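## Task

Same mill and setup: claws around the head's base, body stripe aligned with the mark on the head's top, mill loose on the table. Rotate the head clockwise, viewed from above, by 8 quarter turns (two full turns) relative to the body; complete turns are counted. The mill must finish upright on the table and at rest, staying that way with no help from the robot. Then release it and move the hand away.

## Robot and tools

Robot: a single six-joint arm carrying a right-handed five-finger hand. There is only one arm, so every row describes that arm and hand.

Frames. The scene frame has its origin on the table top under the arm base, +z up, and +y to the left when facing along +x. Result poses are given in this frame: end_effector_position in metres and end_effector_quat_wxyz. The hand point sits 0.05 m in front of the palm, where the index pad meets the thumb tip in a pinch. Its own axes: +z along the straightened fingers, +y out of the palm, +x across the palm toward the little finger. Straight fingers extend 0.06-0.07 m beyond the point. A wrist bracket on the little-finger side projects 0.03 m past the point along +y and 0.11 m across the palm, and it can collide with things.

The row (14 numbers, each in [-1, 1]): dx, dy, dz, rx, ry, rz, little, ring, middle, index, thumb_bend, thumb_turn, force_limit, speed.
- dx..rz are an offset, not a pose. They are measured in the hand point's own axes from its pose in the most recent result that showed it. Before any such result in the scene, and for a second call within the same reply, they count from wherever the robot is at the start. Scale: 1.0 = 0.6 m or 180 degrees. rx, ry, rz together form one rotation vector. Every row counts from that same base pose, not from the previous row. All zeros therefore pulls the arm back to that base; it is not a pause.
- The five finger numbers are absolute targets: +1 open/straight, -1 fully curled. For thumb_turn, +1 means beside the palm and -1 means in front of it, facing the fingers. A pinch is roughly index -0.22, thumb_bend -0.75, thumb_turn -0.57. With the thumb in front of the palm, a full-hand wrap suits objects 0.035-0.08 m wide. Turn the thumb before reaching the object.
- force_limit maps linearly from about 0 N at -1 to 10 N at +1 fingertip force (15 N for the two thumb motors). A closing motor stops when it reaches this load. speed maps from near zero at -1 to full at +1, and full speed covers a finger's whole travel in 0.6 s. For a soft grip, close at speed -0.9 or lower.
- A motor only starts when its target changes by 0.01 or more. To keep a grip, resend the same numbers. To grip harder, raise force_limit and send a target further closed than hand_measured. To loosen, send a target more open than hand_measured.

Tools.
- execute_actions {"actions": [...], "pictures": bool}. The list holds at most one item. An empty list just reports the state. {"rows": [[14 numbers], ...], "steps": n} plays up to 15 rows, one per 1/30 s step; the last row repeats if steps exceed rows (default 15). {"steps": n} alone waits up to 300 steps, counted from the previous result, so thinking time is included.
- move {"target": row, "speed": m/s 0.002-0.5 (default 0.25; turning rate capped at twice that in rad/s), "stop_force": N 9-40 optional}. It follows a straight path to the offset target in 0.5-10 s, rotating the shorter way. The finger values are sent at the start. The path does not avoid obstacles. stop_force ends the path when the wrist senses that much extra push along the line to the target, then backs off 2 steps and holds. It is unreliable on moves that rotate. Leave it out when pulling away from a surface. It can't be used in the first 0.2 s of a scene.
- wait {"seconds": 0-10}: lets time pass without sending anything new.
- zoom_image {"camera": cam_high|cam_low|cam_wrist, "region": [x0,y0,x1,y1]}: region in pixels, at most 504x504. Images are cam_high 896x504, cam_low 896x504, cam_wrist 616x616 (fisheye).
- show_instructions: shows the reference image pages.
- finished_scene {"scene": number}: ends and grades the current scene and cannot be undone. Its result states the next task.

Motion limits. Each step, the commanded pose is clipped to within 100 mm and 16 degrees of the measured pose. Commands lag about 0.17 s. A distant target may need several calls, so check the reported pose before continuing. If position and orientation conflict, position wins.

Reading results.
- The state line gives pose and velocities (m/s, rad/s).
- "Wrist force" and "Wrist torque" are in the hand point's axes. They carry an offset up to about 4 N and noise up to about 2.4 N, and saturate near 50 N. Pressing on a surface reads as a force pointing back into the arm.
- hand_measured, hand_stopped_by (moving, target, force, stalled, fault) and hand_load_n each list six values in motor order. A load is positive when something pushes the finger open. A lost grip shows as loads dropping to about 0.
- "Hand target" is the pose the controller is currently driving toward.
- HELD marks steps that the clearance check blocked, and "pose unreachable" means the check changed or blocked the command.
- The move line gives the ending (done, off_target, moving, held, fault, contact) and limits: paced means the command was clipped; held means some steps were blocked, after which a burst of speed can follow.



Avoid:
- Knocking or dropping the mill off the table.
- Fast impacts. The arm is stiff, and aiming even slightly past a firm contact can trigger a fault. A torque fault, or 150 N of outside force, stops the arm for 10 s.
- Heavy wrist loads. The wrist joints are limited to 26.3 N m.
- Long sustained holds. Motors heat up, warn at 70 °C and brake at 85 °C.

The mill must be released, standing still and upright, before the scene is ended.

Each tool is called as name([rows], argument=value, ...), one row to a line, values as JSON.

## Session

execute_actions(actions=[])

Scene clock: 0.00 s of 11100.00 s.
end_effector_position=(+1.0009, +0.2446, +0.3844) hand_measured=(+1.000, +1.000, +1.000, +1.000, +1.000, +1.000) hand_load_n=(+0.0, +0.0, +0.0, +0.0, +0.0, +0.0) hand_stopped_by=(target, target, target, target, target, target) hand_force_limit=0.00 hand_speed=-0.80 end_effector_quat_wxyz=(+0.232, +0.447, +0.490, +0.711) end_effector_velocity=(-0.000, +0.000, +0.000) end_effector_angular_velocity=(-0.000, -0.001, +0.000)
Joint positions: [-0.002 -0.519  0.576 -0.182  1.106  0.49 ]
Joint velocities: [ 0.    -0.     0.001 -0.001 -0.    -0.   ]
Motor temperatures (°C, as the motors report them): [23 21 25 31 28 34]
Wrist force (N, on the end effector, along its own x y z axes, offset not removed): no reading
Wrist torque (N m, same axes, about the end effector's origin, offset not removed): no reading
Hand target: +1.001, +0.245, +0.384; +0.232, +0.447, +0.490, +0.711

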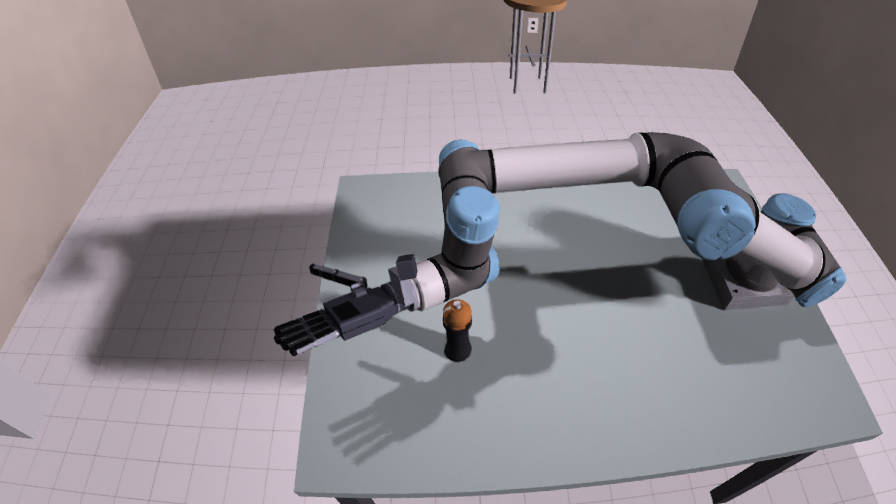

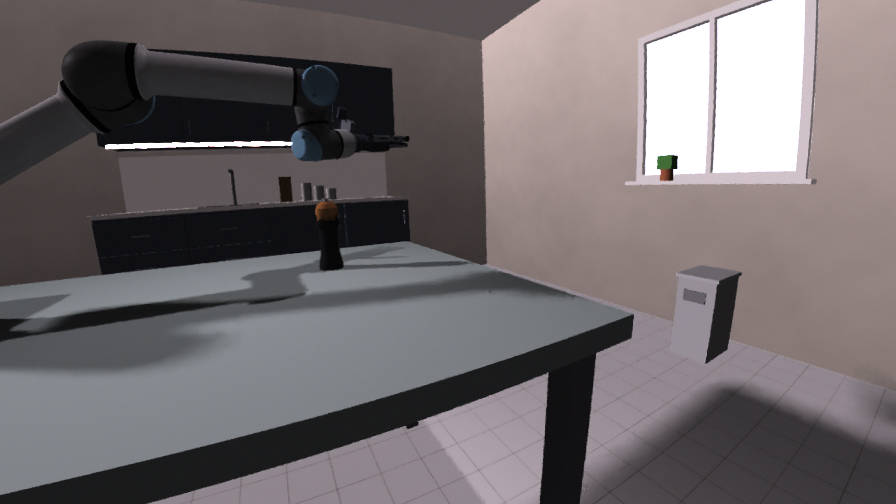

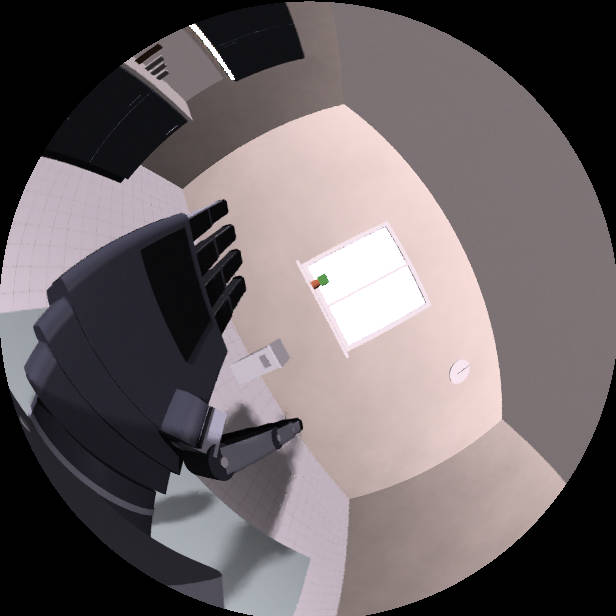

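move(target=[0.178,-0.104,-0.657,0.143,-0.140,-0.628,1,1,1,1,1,-1,0,0.5], speed=0.4)

move(target=[0.338,0,0.06,0,0,0,1,1,1,1,1,-1,0,0.5])

Scene clock: 5.73 s of 11100.00 s.
end_effector_position=(+0.6015, +0.1598, +0.3242) hand_measured=(+1.000, +1.000, +1.000, +1.000, +1.000, -1.000) hand_load_n=(+0.0, +0.0, +0.0, +0.0, +0.0, +0.0) hand_stopped_by=(target, target, target, target, target, target) hand_force_limit=0.00 hand_speed=0.50 end_effector_quat_wxyz=(+0.707, -0.000, +0.707, +0.000) end_effector_velocity=(-0.003, -0.000, -0.001) end_effector_angular_velocity=(-0.011, -0.003, -0.002)
Joint positions: [-0.149 -1.477  2.163 -0.676  1.47  -1.567]
Joint velocities: [-0.002 -0.005  0.008 -0.006 -0.    -0.011]
Motor temperatures (°C, as the motors report them): [23 21 25 31 28 34]
Wrist force (N, on the end effector, along its own x y z axes, offset not removed): [-1.9 3.3 1.3]
Wrist torque (N m, same axes, about the end effector's origin, offset not removed): [0.49 0.11 -0.01]
Hand target: +0.601, +0.160, +0.324; +0.707, -0.001, +0.707, -0.000
Off the commanded pose: 0.001 m, 0 deg.
move: done

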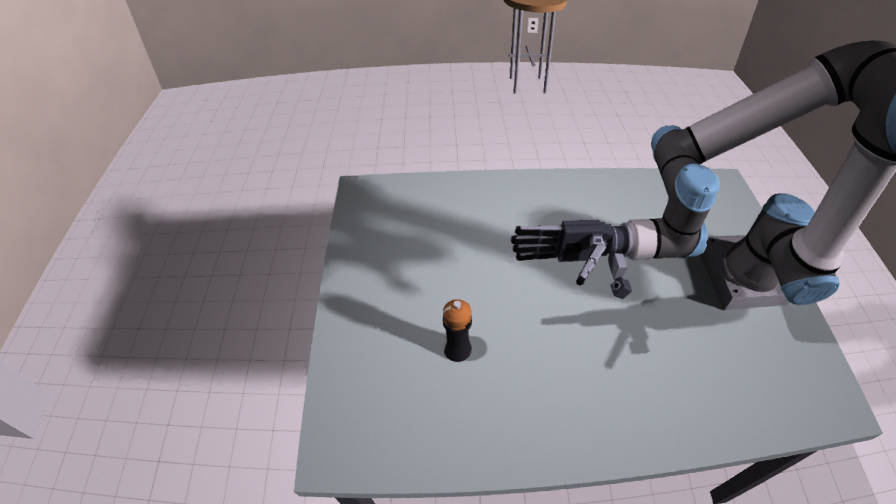

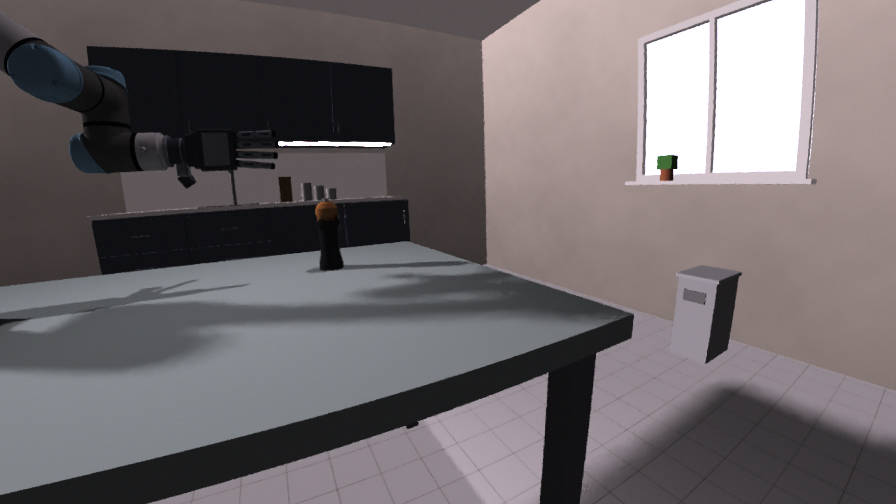

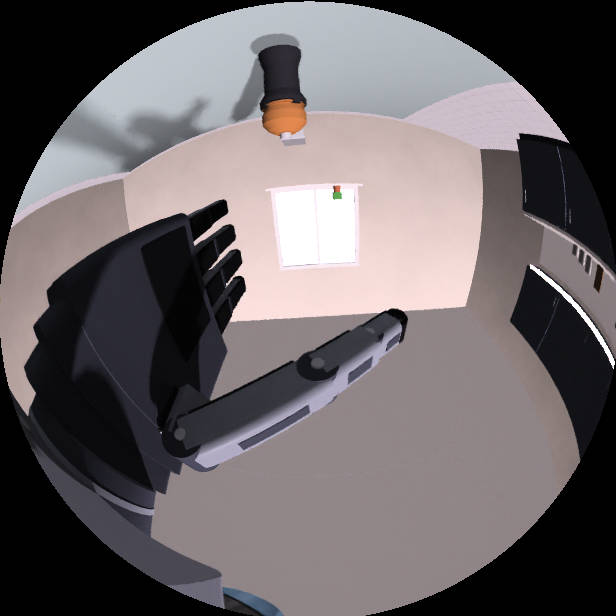

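Scene clock: 7.27 s of 11100.00 s.
end_effector_position=(+0.6375, +0.1598, +0.1217) hand_measured=(+1.000, +1.000, +1.000, +1.000, +1.000, -1.000) hand_load_n=(+0.0, +0.0, +0.0, +0.0, +0.0, +0.0) hand_stopped_by=(target, target, target, target, target, target) hand_force_limit=0.00 hand_speed=0.50 end_effector_quat_wxyz=(+0.707, -0.000, +0.707, +0.000) end_effector_velocity=(+0.001, +0.000, -0.002) end_effector_angular_velocity=(+0.001, -0.002, +0.000)
Joint positions: [-0.137 -0.938  2.179 -1.23   1.482 -1.567]
Joint velocities: [ 0.001  0.008 -0.003 -0.007  0.     0.001]
Motor temperatures (°C, as the motors report them): [23 21 25 31 28 34]
Wrist force (N, on the end effector, along its own x y z axes, offset not removed): [-2.6 4.6 2.4]
Wrist torque (N m, same axes, about the end effector's origin, offset not removed): [0.60 0.21 -0.07]
Hand target: +0.638, +0.160, +0.121; +0.707, -0.000, +0.707, +0.000
Off the commanded pose: 0.000 m, 0 deg.
move: done

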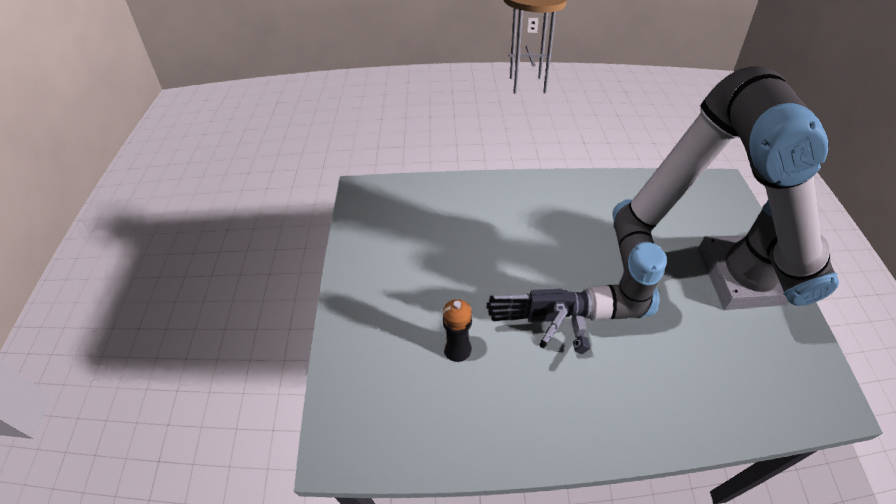

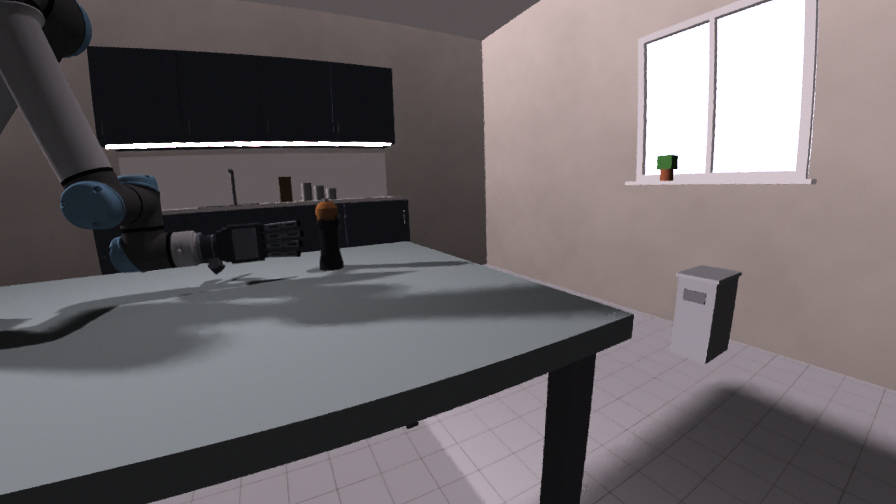

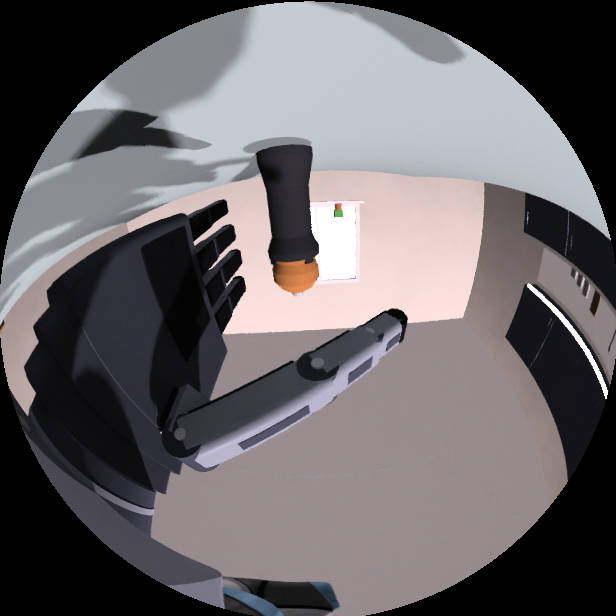

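move(target=[0,-0.006,0.262,0,0,0,1,1,1,1,1,-1,0,0.5], speed=0.1)

move(target=[0,0,0,0,0,0,-1,-1,-1,-1,-1,-1,0,-0.5])

Scene clock: 10.97 s of 11100.00 s.
end_effector_position=(+0.7943, +0.1560, +0.1218) hand_measured=(+1.000, +1.000, +1.000, +1.000, +1.000, -1.000) hand_load_n=(+0.0, +0.0, +0.0, +0.0, +0.0, +0.0) hand_stopped_by=(target, target, target, target, target, target) hand_force_limit=0.00 hand_speed=0.50 end_effector_quat_wxyz=(+0.707, -0.000, +0.707, +0.000) end_effector_velocity=(+0.003, -0.000, -0.000) end_effector_angular_velocity=(+0.001, +0.000, -0.000)
Joint positions: [-0.118 -0.751  1.705 -0.943  1.501 -1.567]
Joint velocities: [-0.     0.004 -0.01   0.006 -0.     0.001]
Motor temperatures (°C, as the motors report them): [23 21 25 31 28 34]
Wrist force (N, on the end effector, along its own x y z axes, offset not removed): [-0.5 3.5 1.7]
Wrist torque (N m, same axes, about the end effector's origin, offset not removed): [0.51 -0.01 -0.04]
Hand target: +0.795, +0.156, +0.122; +0.707, -0.000, +0.707, -0.000
Off the commanded pose: 0.000 m, 0 deg.
move: done

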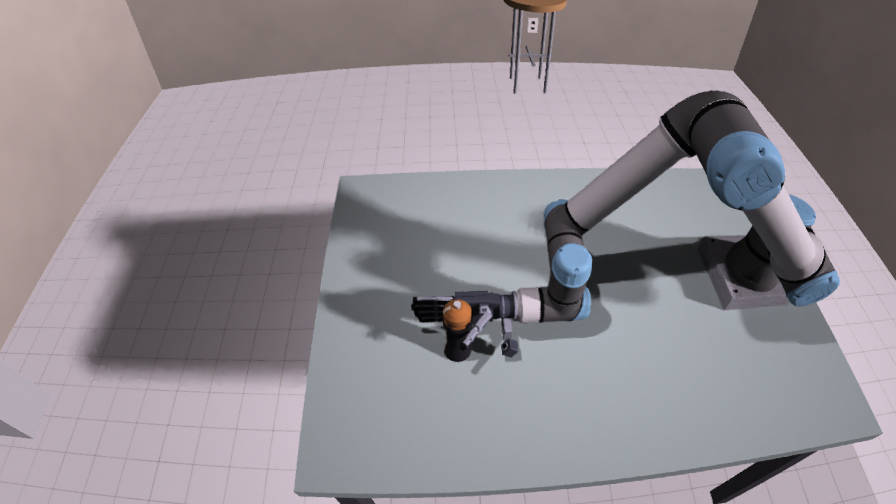

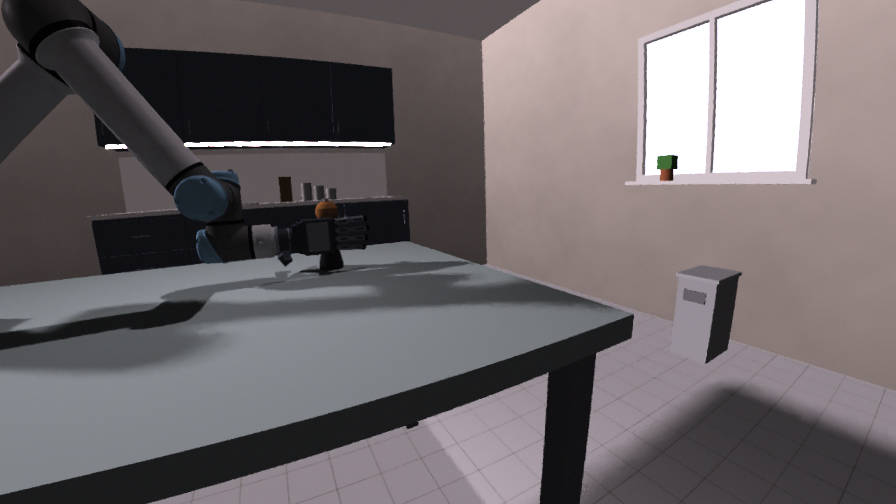

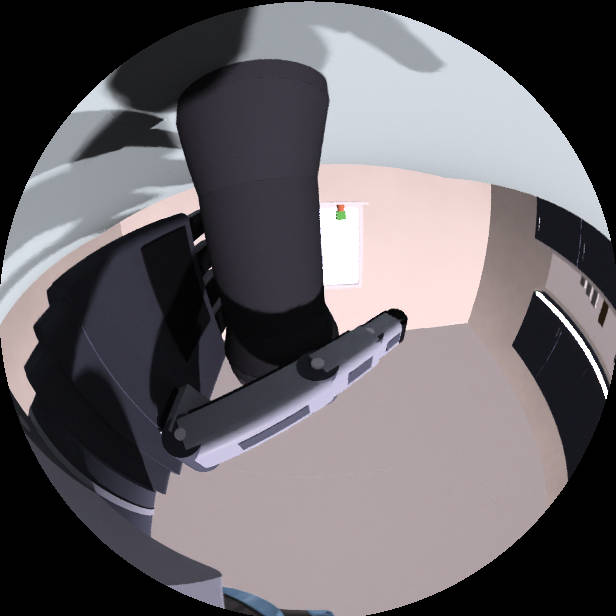

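Scene clock: 12.90 s of 11100.00 s.
end_effector_position=(+0.7943, +0.1560, +0.1218) hand_measured=(-0.384, -0.328, -0.218, -0.106, +0.278, -1.000) hand_load_n=(+2.0, +0.0, +0.0, +1.5, +6.0, +0.0) hand_stopped_by=(force, force, force, force, force, target) hand_force_limit=0.00 hand_speed=-0.50 end_effector_quat_wxyz=(+0.707, -0.000, +0.707, +0.000) end_effector_velocity=(-0.000, -0.000, -0.001) end_effector_angular_velocity=(-0.001, +0.001, -0.001)
Joint positions: [-0.118 -0.751  1.705 -0.943  1.501 -1.567]
Joint velocities: [-0.     0.001  0.001 -0.001  0.001 -0.001]
Motor temperatures (°C, as the motors report them): [23 21 25 31 28 34]
Wrist force (N, on the end effector, along its own x y z axes, offset not removed): [-1.5 4.1 1.4]
Wrist torque (N m, same axes, about the end effector's origin, offset not removed): [0.47 0.14 -0.15]
Hand target: +0.794, +0.156, +0.122; +0.707, -0.000, +0.707, +0.000
Off the commanded pose: 0.000 m, 0 deg.
move: done

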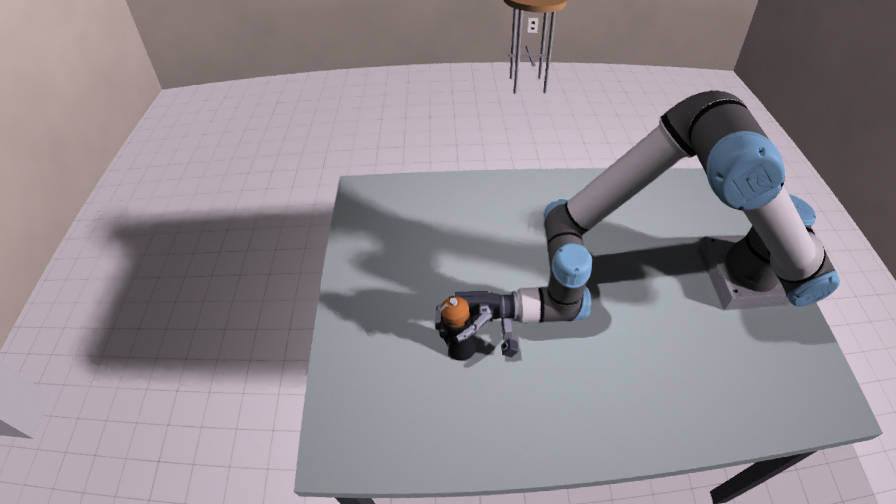

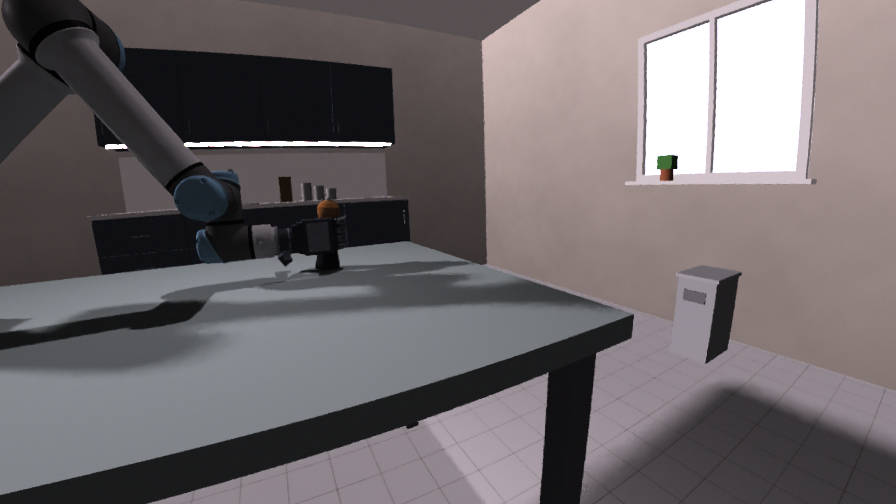

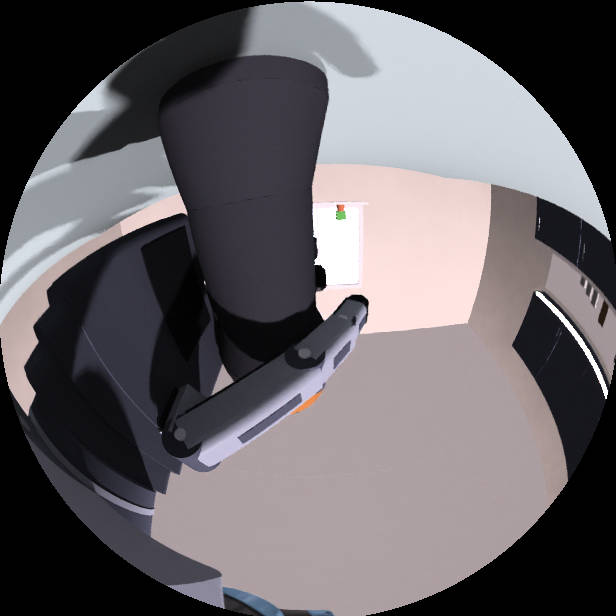

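move(target=[-0.012,-0.26,-0.394,0,0,0,-1,-1,-1,-1,-1,-1,0,-0.5], speed=0.15)

move(target=[0.016,0,0,0,0,0,-1,-1,-1,-1,-1,-1,0,-0.5], speed=0.006, stop_force=9)

move(target=[0,0,0,0,0,0,1,1,1,1,1,-1,0,-0.4])

move(target=[0,-0.02,-0.06,0,0,0,1,1,1,1,1,-1,0,0.5], speed=0.06)

move(target=[-0.3,0,0,0,0,0,1,1,1,1,1,-0.7,0,0.5])

move(target=[0,0,0.004,0,0.5,0,1,1,1,1,1,-0.7,0,0.5], speed=0.4)

Scene clock: 18.57 s of 11100.00 s.
end_effector_position=(+0.5580, +0.0005, +0.1289) hand_measured=(-0.384, -0.328, -0.218, -0.106, +0.278, -1.000) hand_load_n=(+0.5, +0.0, +0.5, +1.5, +5.5, -3.5) hand_stopped_by=(force, force, force, force, force, target) hand_force_limit=0.00 hand_speed=-0.50 end_effector_quat_wxyz=(+0.707, +0.000, +0.707, +0.000) end_effector_velocity=(-0.001, -0.002, +0.001) end_effector_angular_velocity=(-0.001, -0.003, +0.000)
Joint positions: [-0.679 -1.034  2.43  -1.383  0.94  -1.574]
Joint velocities: [-0.01  -0.001  0.003 -0.005 -0.01   0.001]
Motor temperatures (°C, as the motors report them): [23 21 25 31 28 34]
Wrist force (N, on the end effector, along its own x y z axes, offset not removed): [5.8 3.8 1.5]
Wrist torque (N m, same axes, about the end effector's origin, offset not removed): [0.56 -0.24 0.06]
Hand target: +0.558, +0.000, +0.129; +0.707, +0.000, +0.707, +0.000
Off the commanded pose: 0.001 m, 0 deg.
After step 90, 0.13 s passed at rest.
move: done

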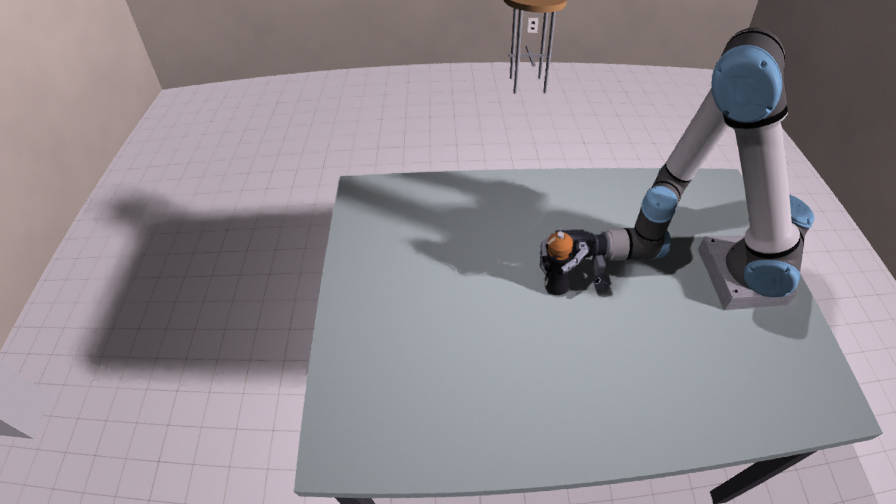

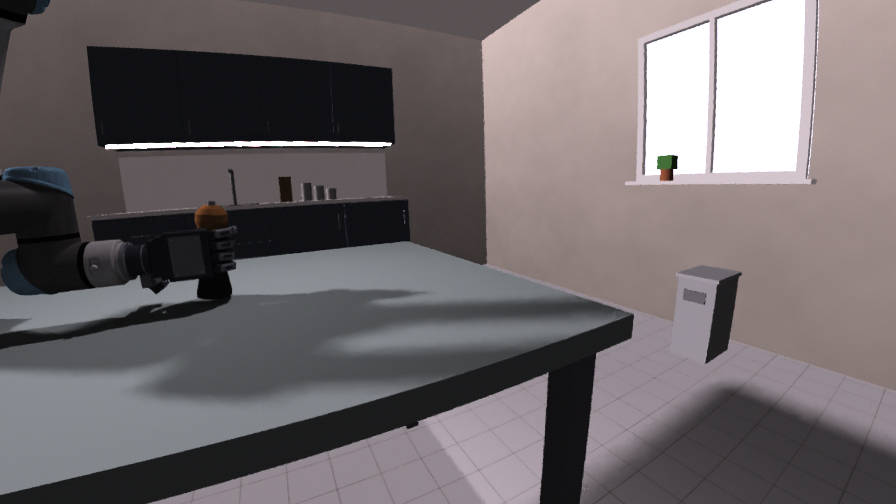

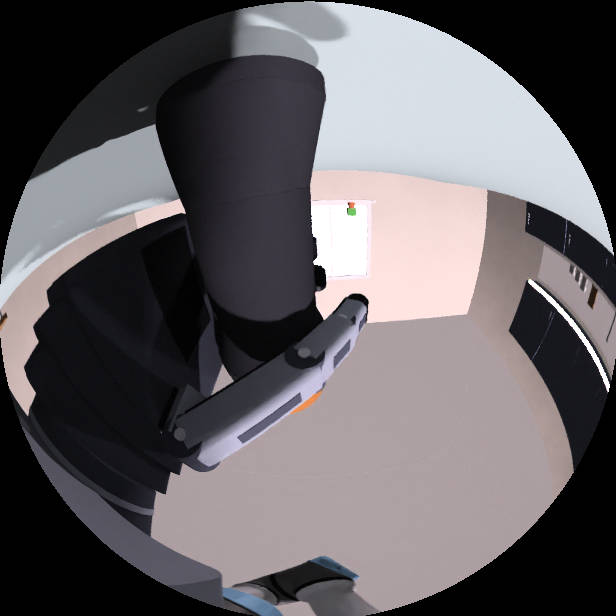

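Scene clock: 20.27 s of 11100.00 s.
end_effector_position=(+0.5581, +0.0005, +0.1211) hand_measured=(-0.384, -0.328, -0.218, -0.106, +0.278, -1.000) hand_load_n=(+0.0, +0.0, +0.0, +2.5, +4.5, -1.0) hand_stopped_by=(force, force, force, force, force, target) hand_force_limit=0.00 hand_speed=-0.50 end_effector_quat_wxyz=(+0.707, +0.000, +0.707, +0.000) end_effector_velocity=(+0.000, -0.000, +0.001) end_effector_angular_velocity=(+0.000, +0.001, -0.000)
Joint positions: [-0.679 -1.006  2.428 -1.409  0.94  -1.574]
Joint velocities: [-0.    -0.006 -0.     0.006  0.    -0.   ]
Motor temperatures (°C, as the motors report them): [23 21 25 31 28 34]
Wrist force (N, on the end effector, along its own x y z axes, offset not removed): [2.4 3.5 0.8]
Wrist torque (N m, same axes, about the end effector's origin, offset not removed): [0.42 -0.26 0.17]
Hand target: +0.558, +0.000, +0.121; +0.707, +0.000, +0.707, +0.000
Off the commanded pose: 0.002 m, 0 deg.
move: contact

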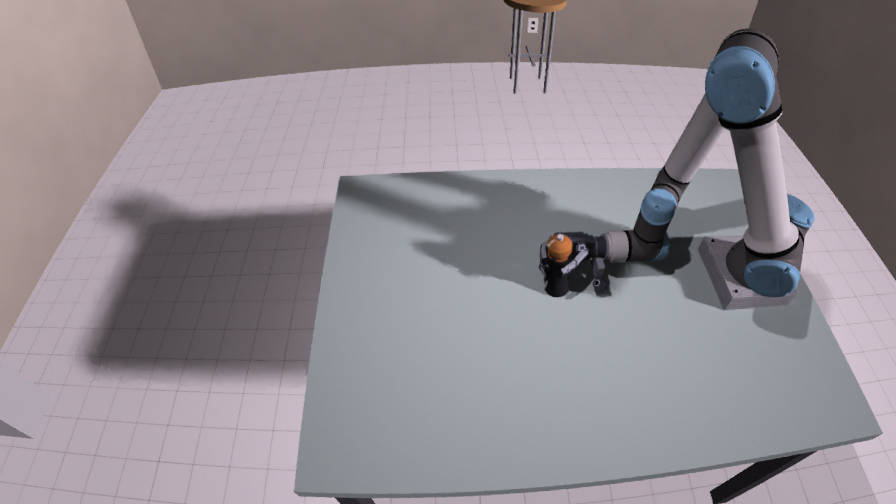

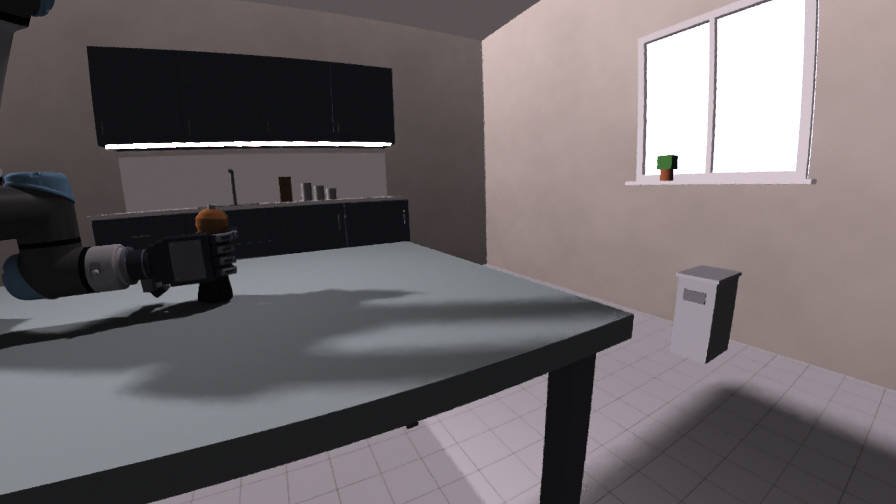

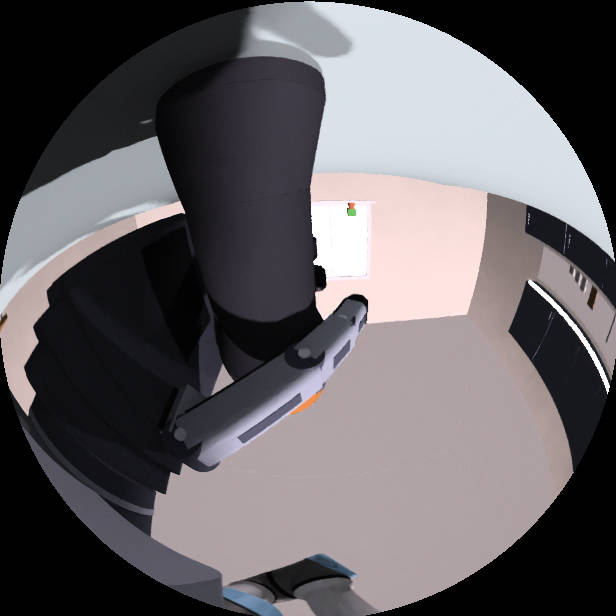

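Scene clock: 21.93 s of 11100.00 s.
end_effector_position=(+0.5581, +0.0005, +0.1211) hand_measured=(+1.000, +1.000, +1.000, +1.000, +1.000, -1.000) hand_load_n=(+0.0, +0.0, +0.0, +0.0, +0.0, -1.0) hand_stopped_by=(target, target, target, target, target, target) hand_force_limit=0.00 hand_speed=-0.40 end_effector_quat_wxyz=(+0.707, +0.000, +0.707, +0.000) end_effector_velocity=(+0.000, -0.000, +0.000) end_effector_angular_velocity=(-0.003, -0.001, -0.000)
Joint positions: [-0.679 -1.006  2.428 -1.409  0.94  -1.574]
Joint velocities: [ 0.    -0.001 -0.    -0.001  0.    -0.002]
Motor temperatures (°C, as the motors report them): [23 21 25 31 28 34]
Wrist force (N, on the end effector, along its own x y z axes, offset not removed): [-0.3 3.2 0.1]
Wrist torque (N m, same axes, about the end effector's origin, offset not removed): [0.44 0.03 -0.04]
Hand target: +0.558, +0.000, +0.121; +0.707, +0.000, +0.707, +0.000
Off the commanded pose: 0.000 m, 0 deg.
move: done

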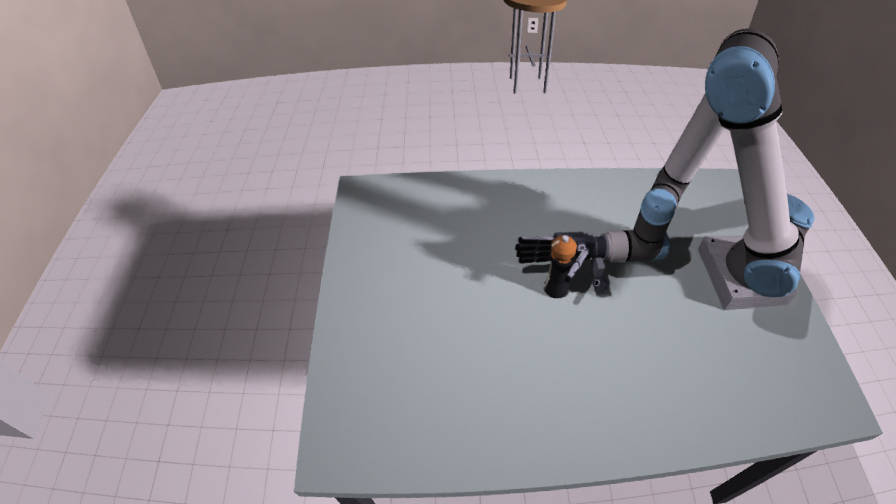

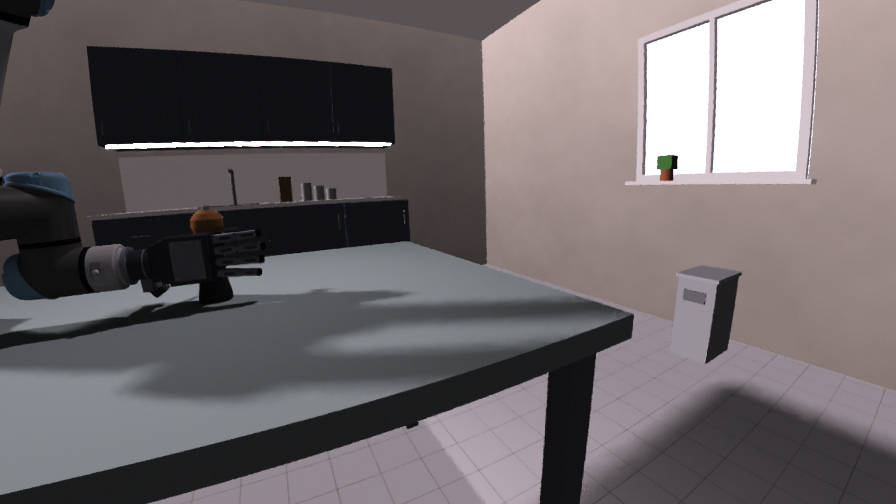

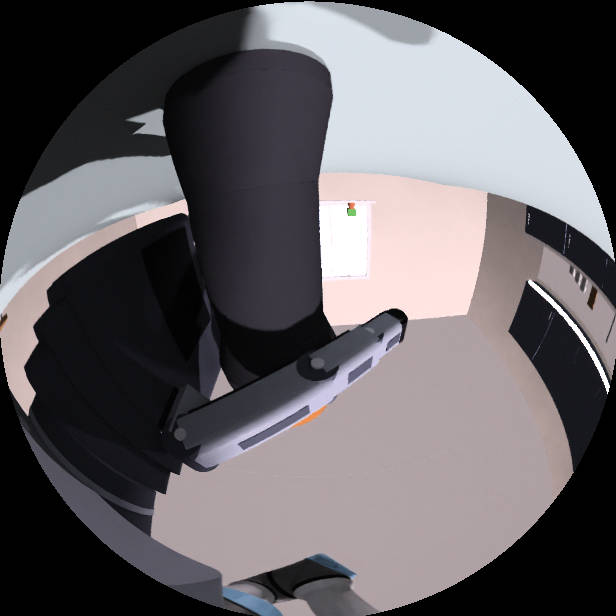

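Scene clock: 23.03 s of 11100.00 s.
end_effector_position=(+0.5224, -0.0113, +0.1210) hand_measured=(+1.000, +1.000, +1.000, +1.000, +1.000, -1.000) hand_load_n=(+0.0, +0.0, +0.0, +0.0, +0.0, +0.0) hand_stopped_by=(target, target, target, target, target, target) hand_force_limit=0.00 hand_speed=0.50 end_effector_quat_wxyz=(+0.707, +0.000, +0.707, +0.000) end_effector_velocity=(-0.002, -0.001, +0.000) end_effector_angular_velocity=(+0.001, -0.001, +0.001)
Joint positions: [-0.798 -1.022  2.521 -1.484  0.821 -1.576]
Joint velocities: [-0.01  -0.001  0.006 -0.007 -0.011  0.002]
Motor temperatures (°C, as the motors report them): [23 21 25 31 28 34]
Wrist force (N, on the end effector, along its own x y z axes, offset not removed): [-1.7 2.4 1.8]
Wrist torque (N m, same axes, about the end effector's origin, offset not removed): [0.28 0.16 -0.04]
Hand target: +0.522, -0.011, +0.121; +0.707, +0.000, +0.707, +0.000
Off the commanded pose: 0.000 m, 0 deg.
move: done

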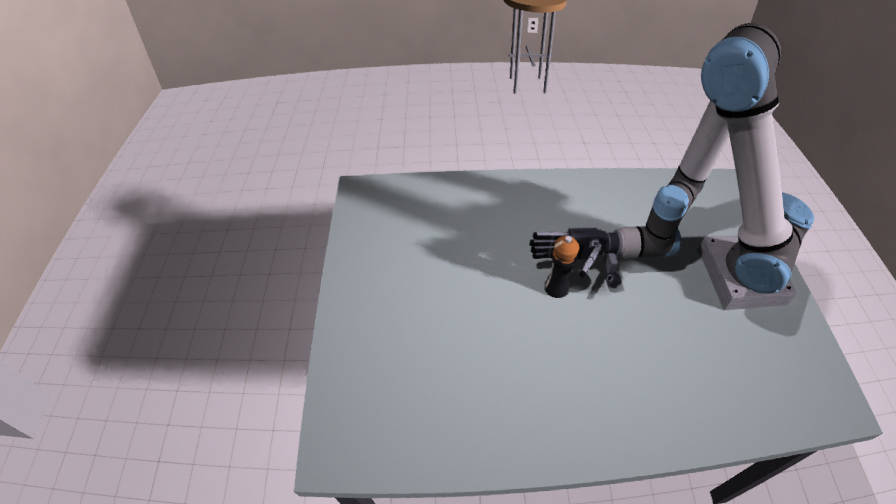

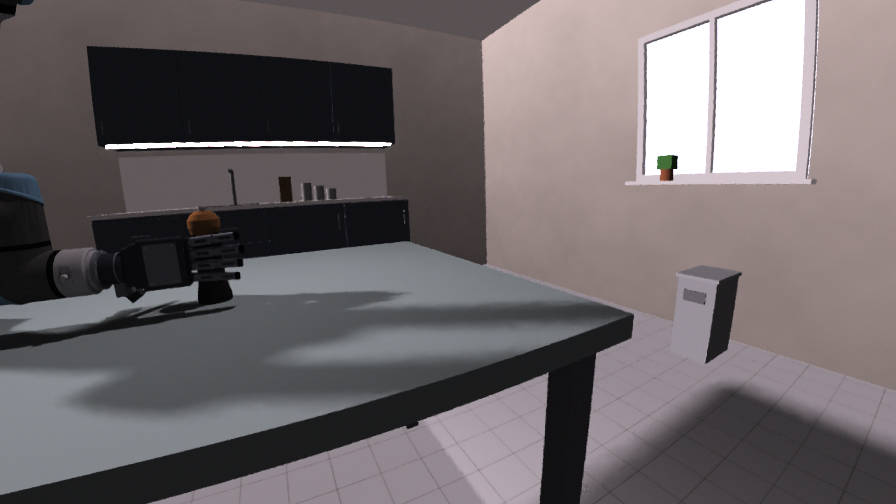

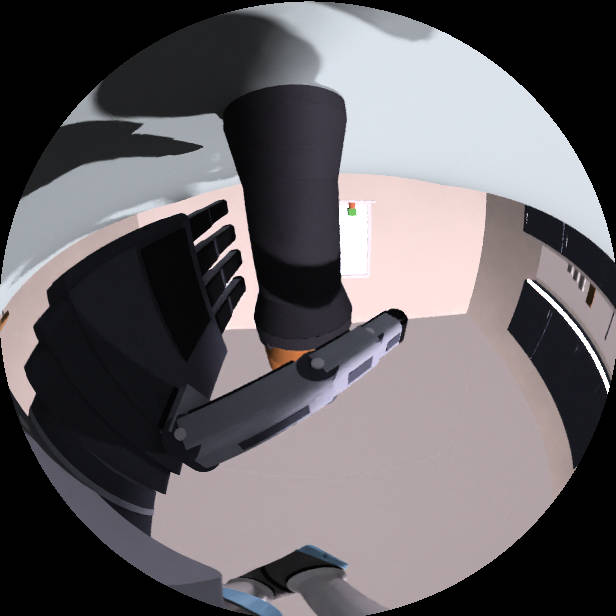

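Scene clock: 24.43 s of 11100.00 s.
end_effector_position=(+0.5223, -0.0114, +0.3007) hand_measured=(+1.000, +1.000, +1.000, +1.000, +1.000, -0.700) hand_load_n=(+0.0, +0.0, +0.0, +0.0, +0.0, +0.0) hand_stopped_by=(target, target, target, target, target, target) hand_force_limit=0.00 hand_speed=0.50 end_effector_quat_wxyz=(+0.708, +0.000, +0.706, +0.000) end_effector_velocity=(-0.001, -0.000, +0.002) end_effector_angular_velocity=(-0.003, +0.012, -0.001)
Joint positions: [-0.796 -1.64   2.411 -0.758  0.824 -1.574]
Joint velocities: [-0.003 -0.011 -0.009  0.036 -0.003 -0.014]
Motor temperatures (°C, as the motors report them): [23 21 25 31 28 34]
Wrist force (N, on the end effector, along its own x y z axes, offset not removed): [-1.4 2.3 3.0]
Wrist torque (N m, same axes, about the end effector's origin, offset not removed): [0.11 -0.01 -0.10]
Hand target: +0.522, -0.011, +0.301; +0.707, +0.000, +0.707, +0.000
Off the commanded pose: 0.000 m, 0 deg.
move: done

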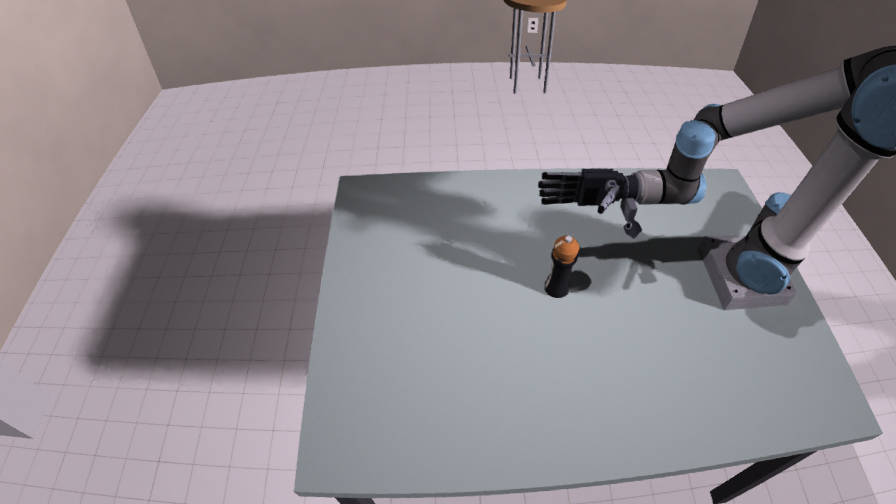

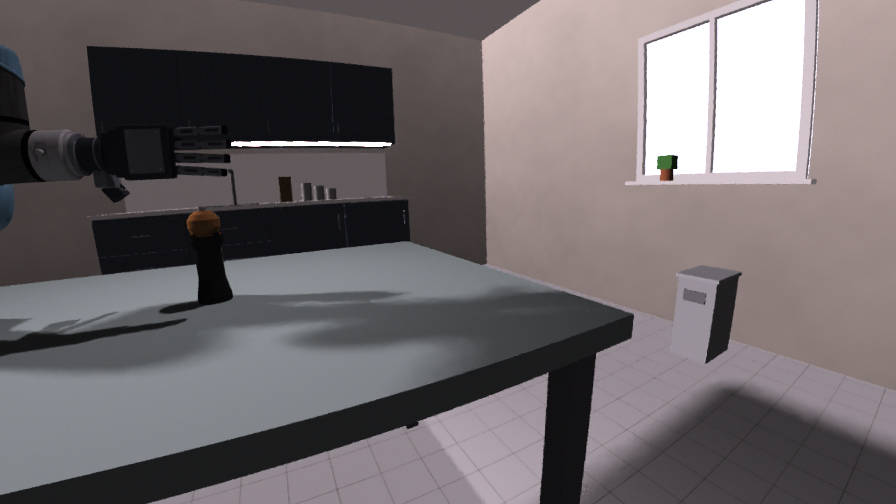

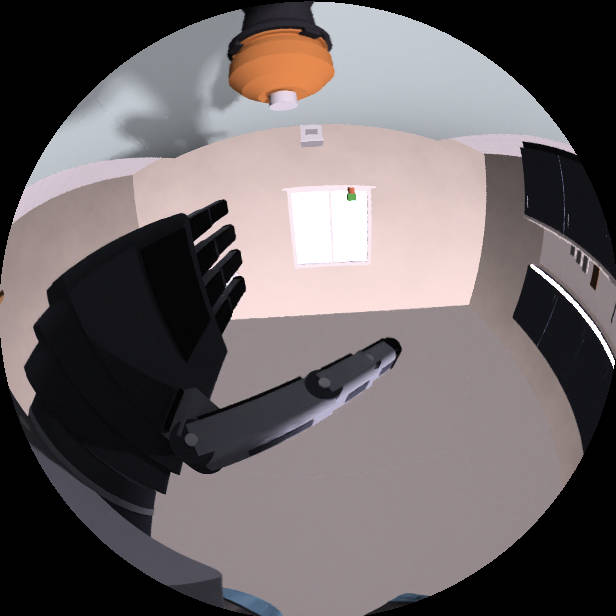

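Scene clock: 27.10 s of 11100.00 s.
end_effector_position=(+0.5248, -0.0114, +0.3009) hand_measured=(+1.000, +1.000, +1.000, +1.000, +1.000, -0.700) hand_load_n=(+0.0, +0.0, +0.0, +0.0, +0.0, +0.0) hand_stopped_by=(target, target, target, target, target, target) hand_force_limit=0.00 hand_speed=0.50 end_effector_quat_wxyz=(+0.002, +0.000, +1.000, +0.001) end_effector_velocity=(+0.000, -0.000, +0.000) end_effector_angular_velocity=(-0.000, +0.014, +0.001)
Joint positions: [-0.465 -1.091  1.213  1.458  1.567 -1.986]
Joint velocities: [ 0.003  0.01  -0.013  0.016  0.006  0.002]
Motor temperatures (°C, as the motors report them): [23 21 25 31 28 34]
Wrist force (N, on the end effector, along its own x y z axes, offset not removed): [-2.0 3.7 2.6]
Wrist torque (N m, same axes, about the end effector's origin, offset not removed): [0.47 0.17 -0.12]
Hand target: +0.525, -0.011, +0.301; +0.001, +0.000, +1.000, +0.001
Off the commanded pose: 0.000 m, 0 deg.
move: done

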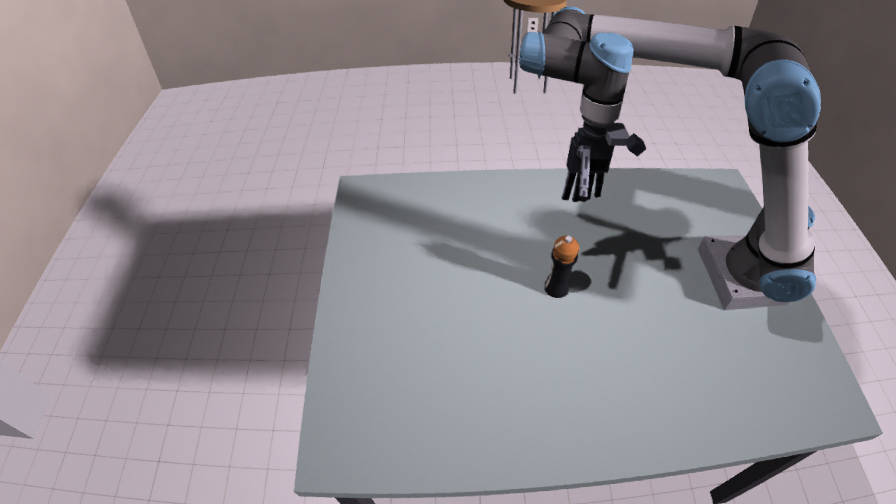

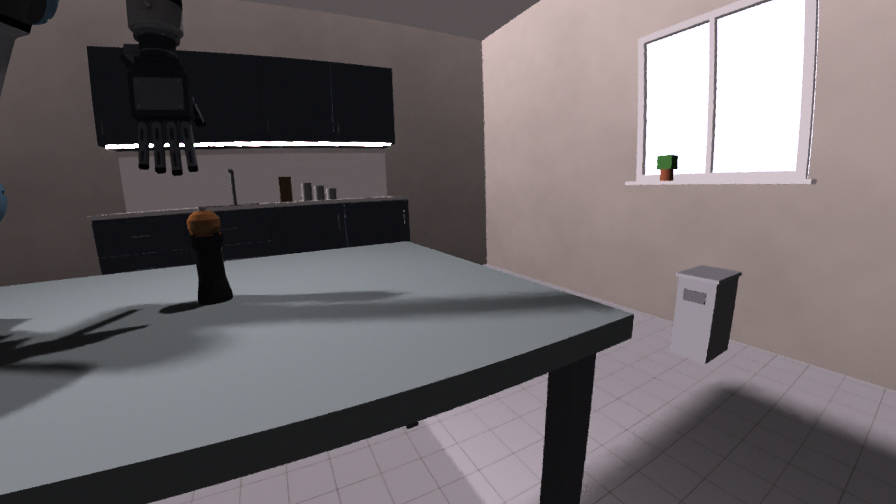

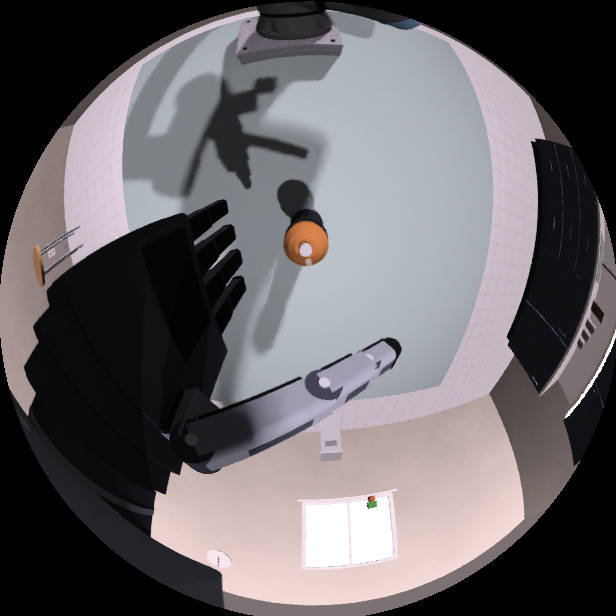

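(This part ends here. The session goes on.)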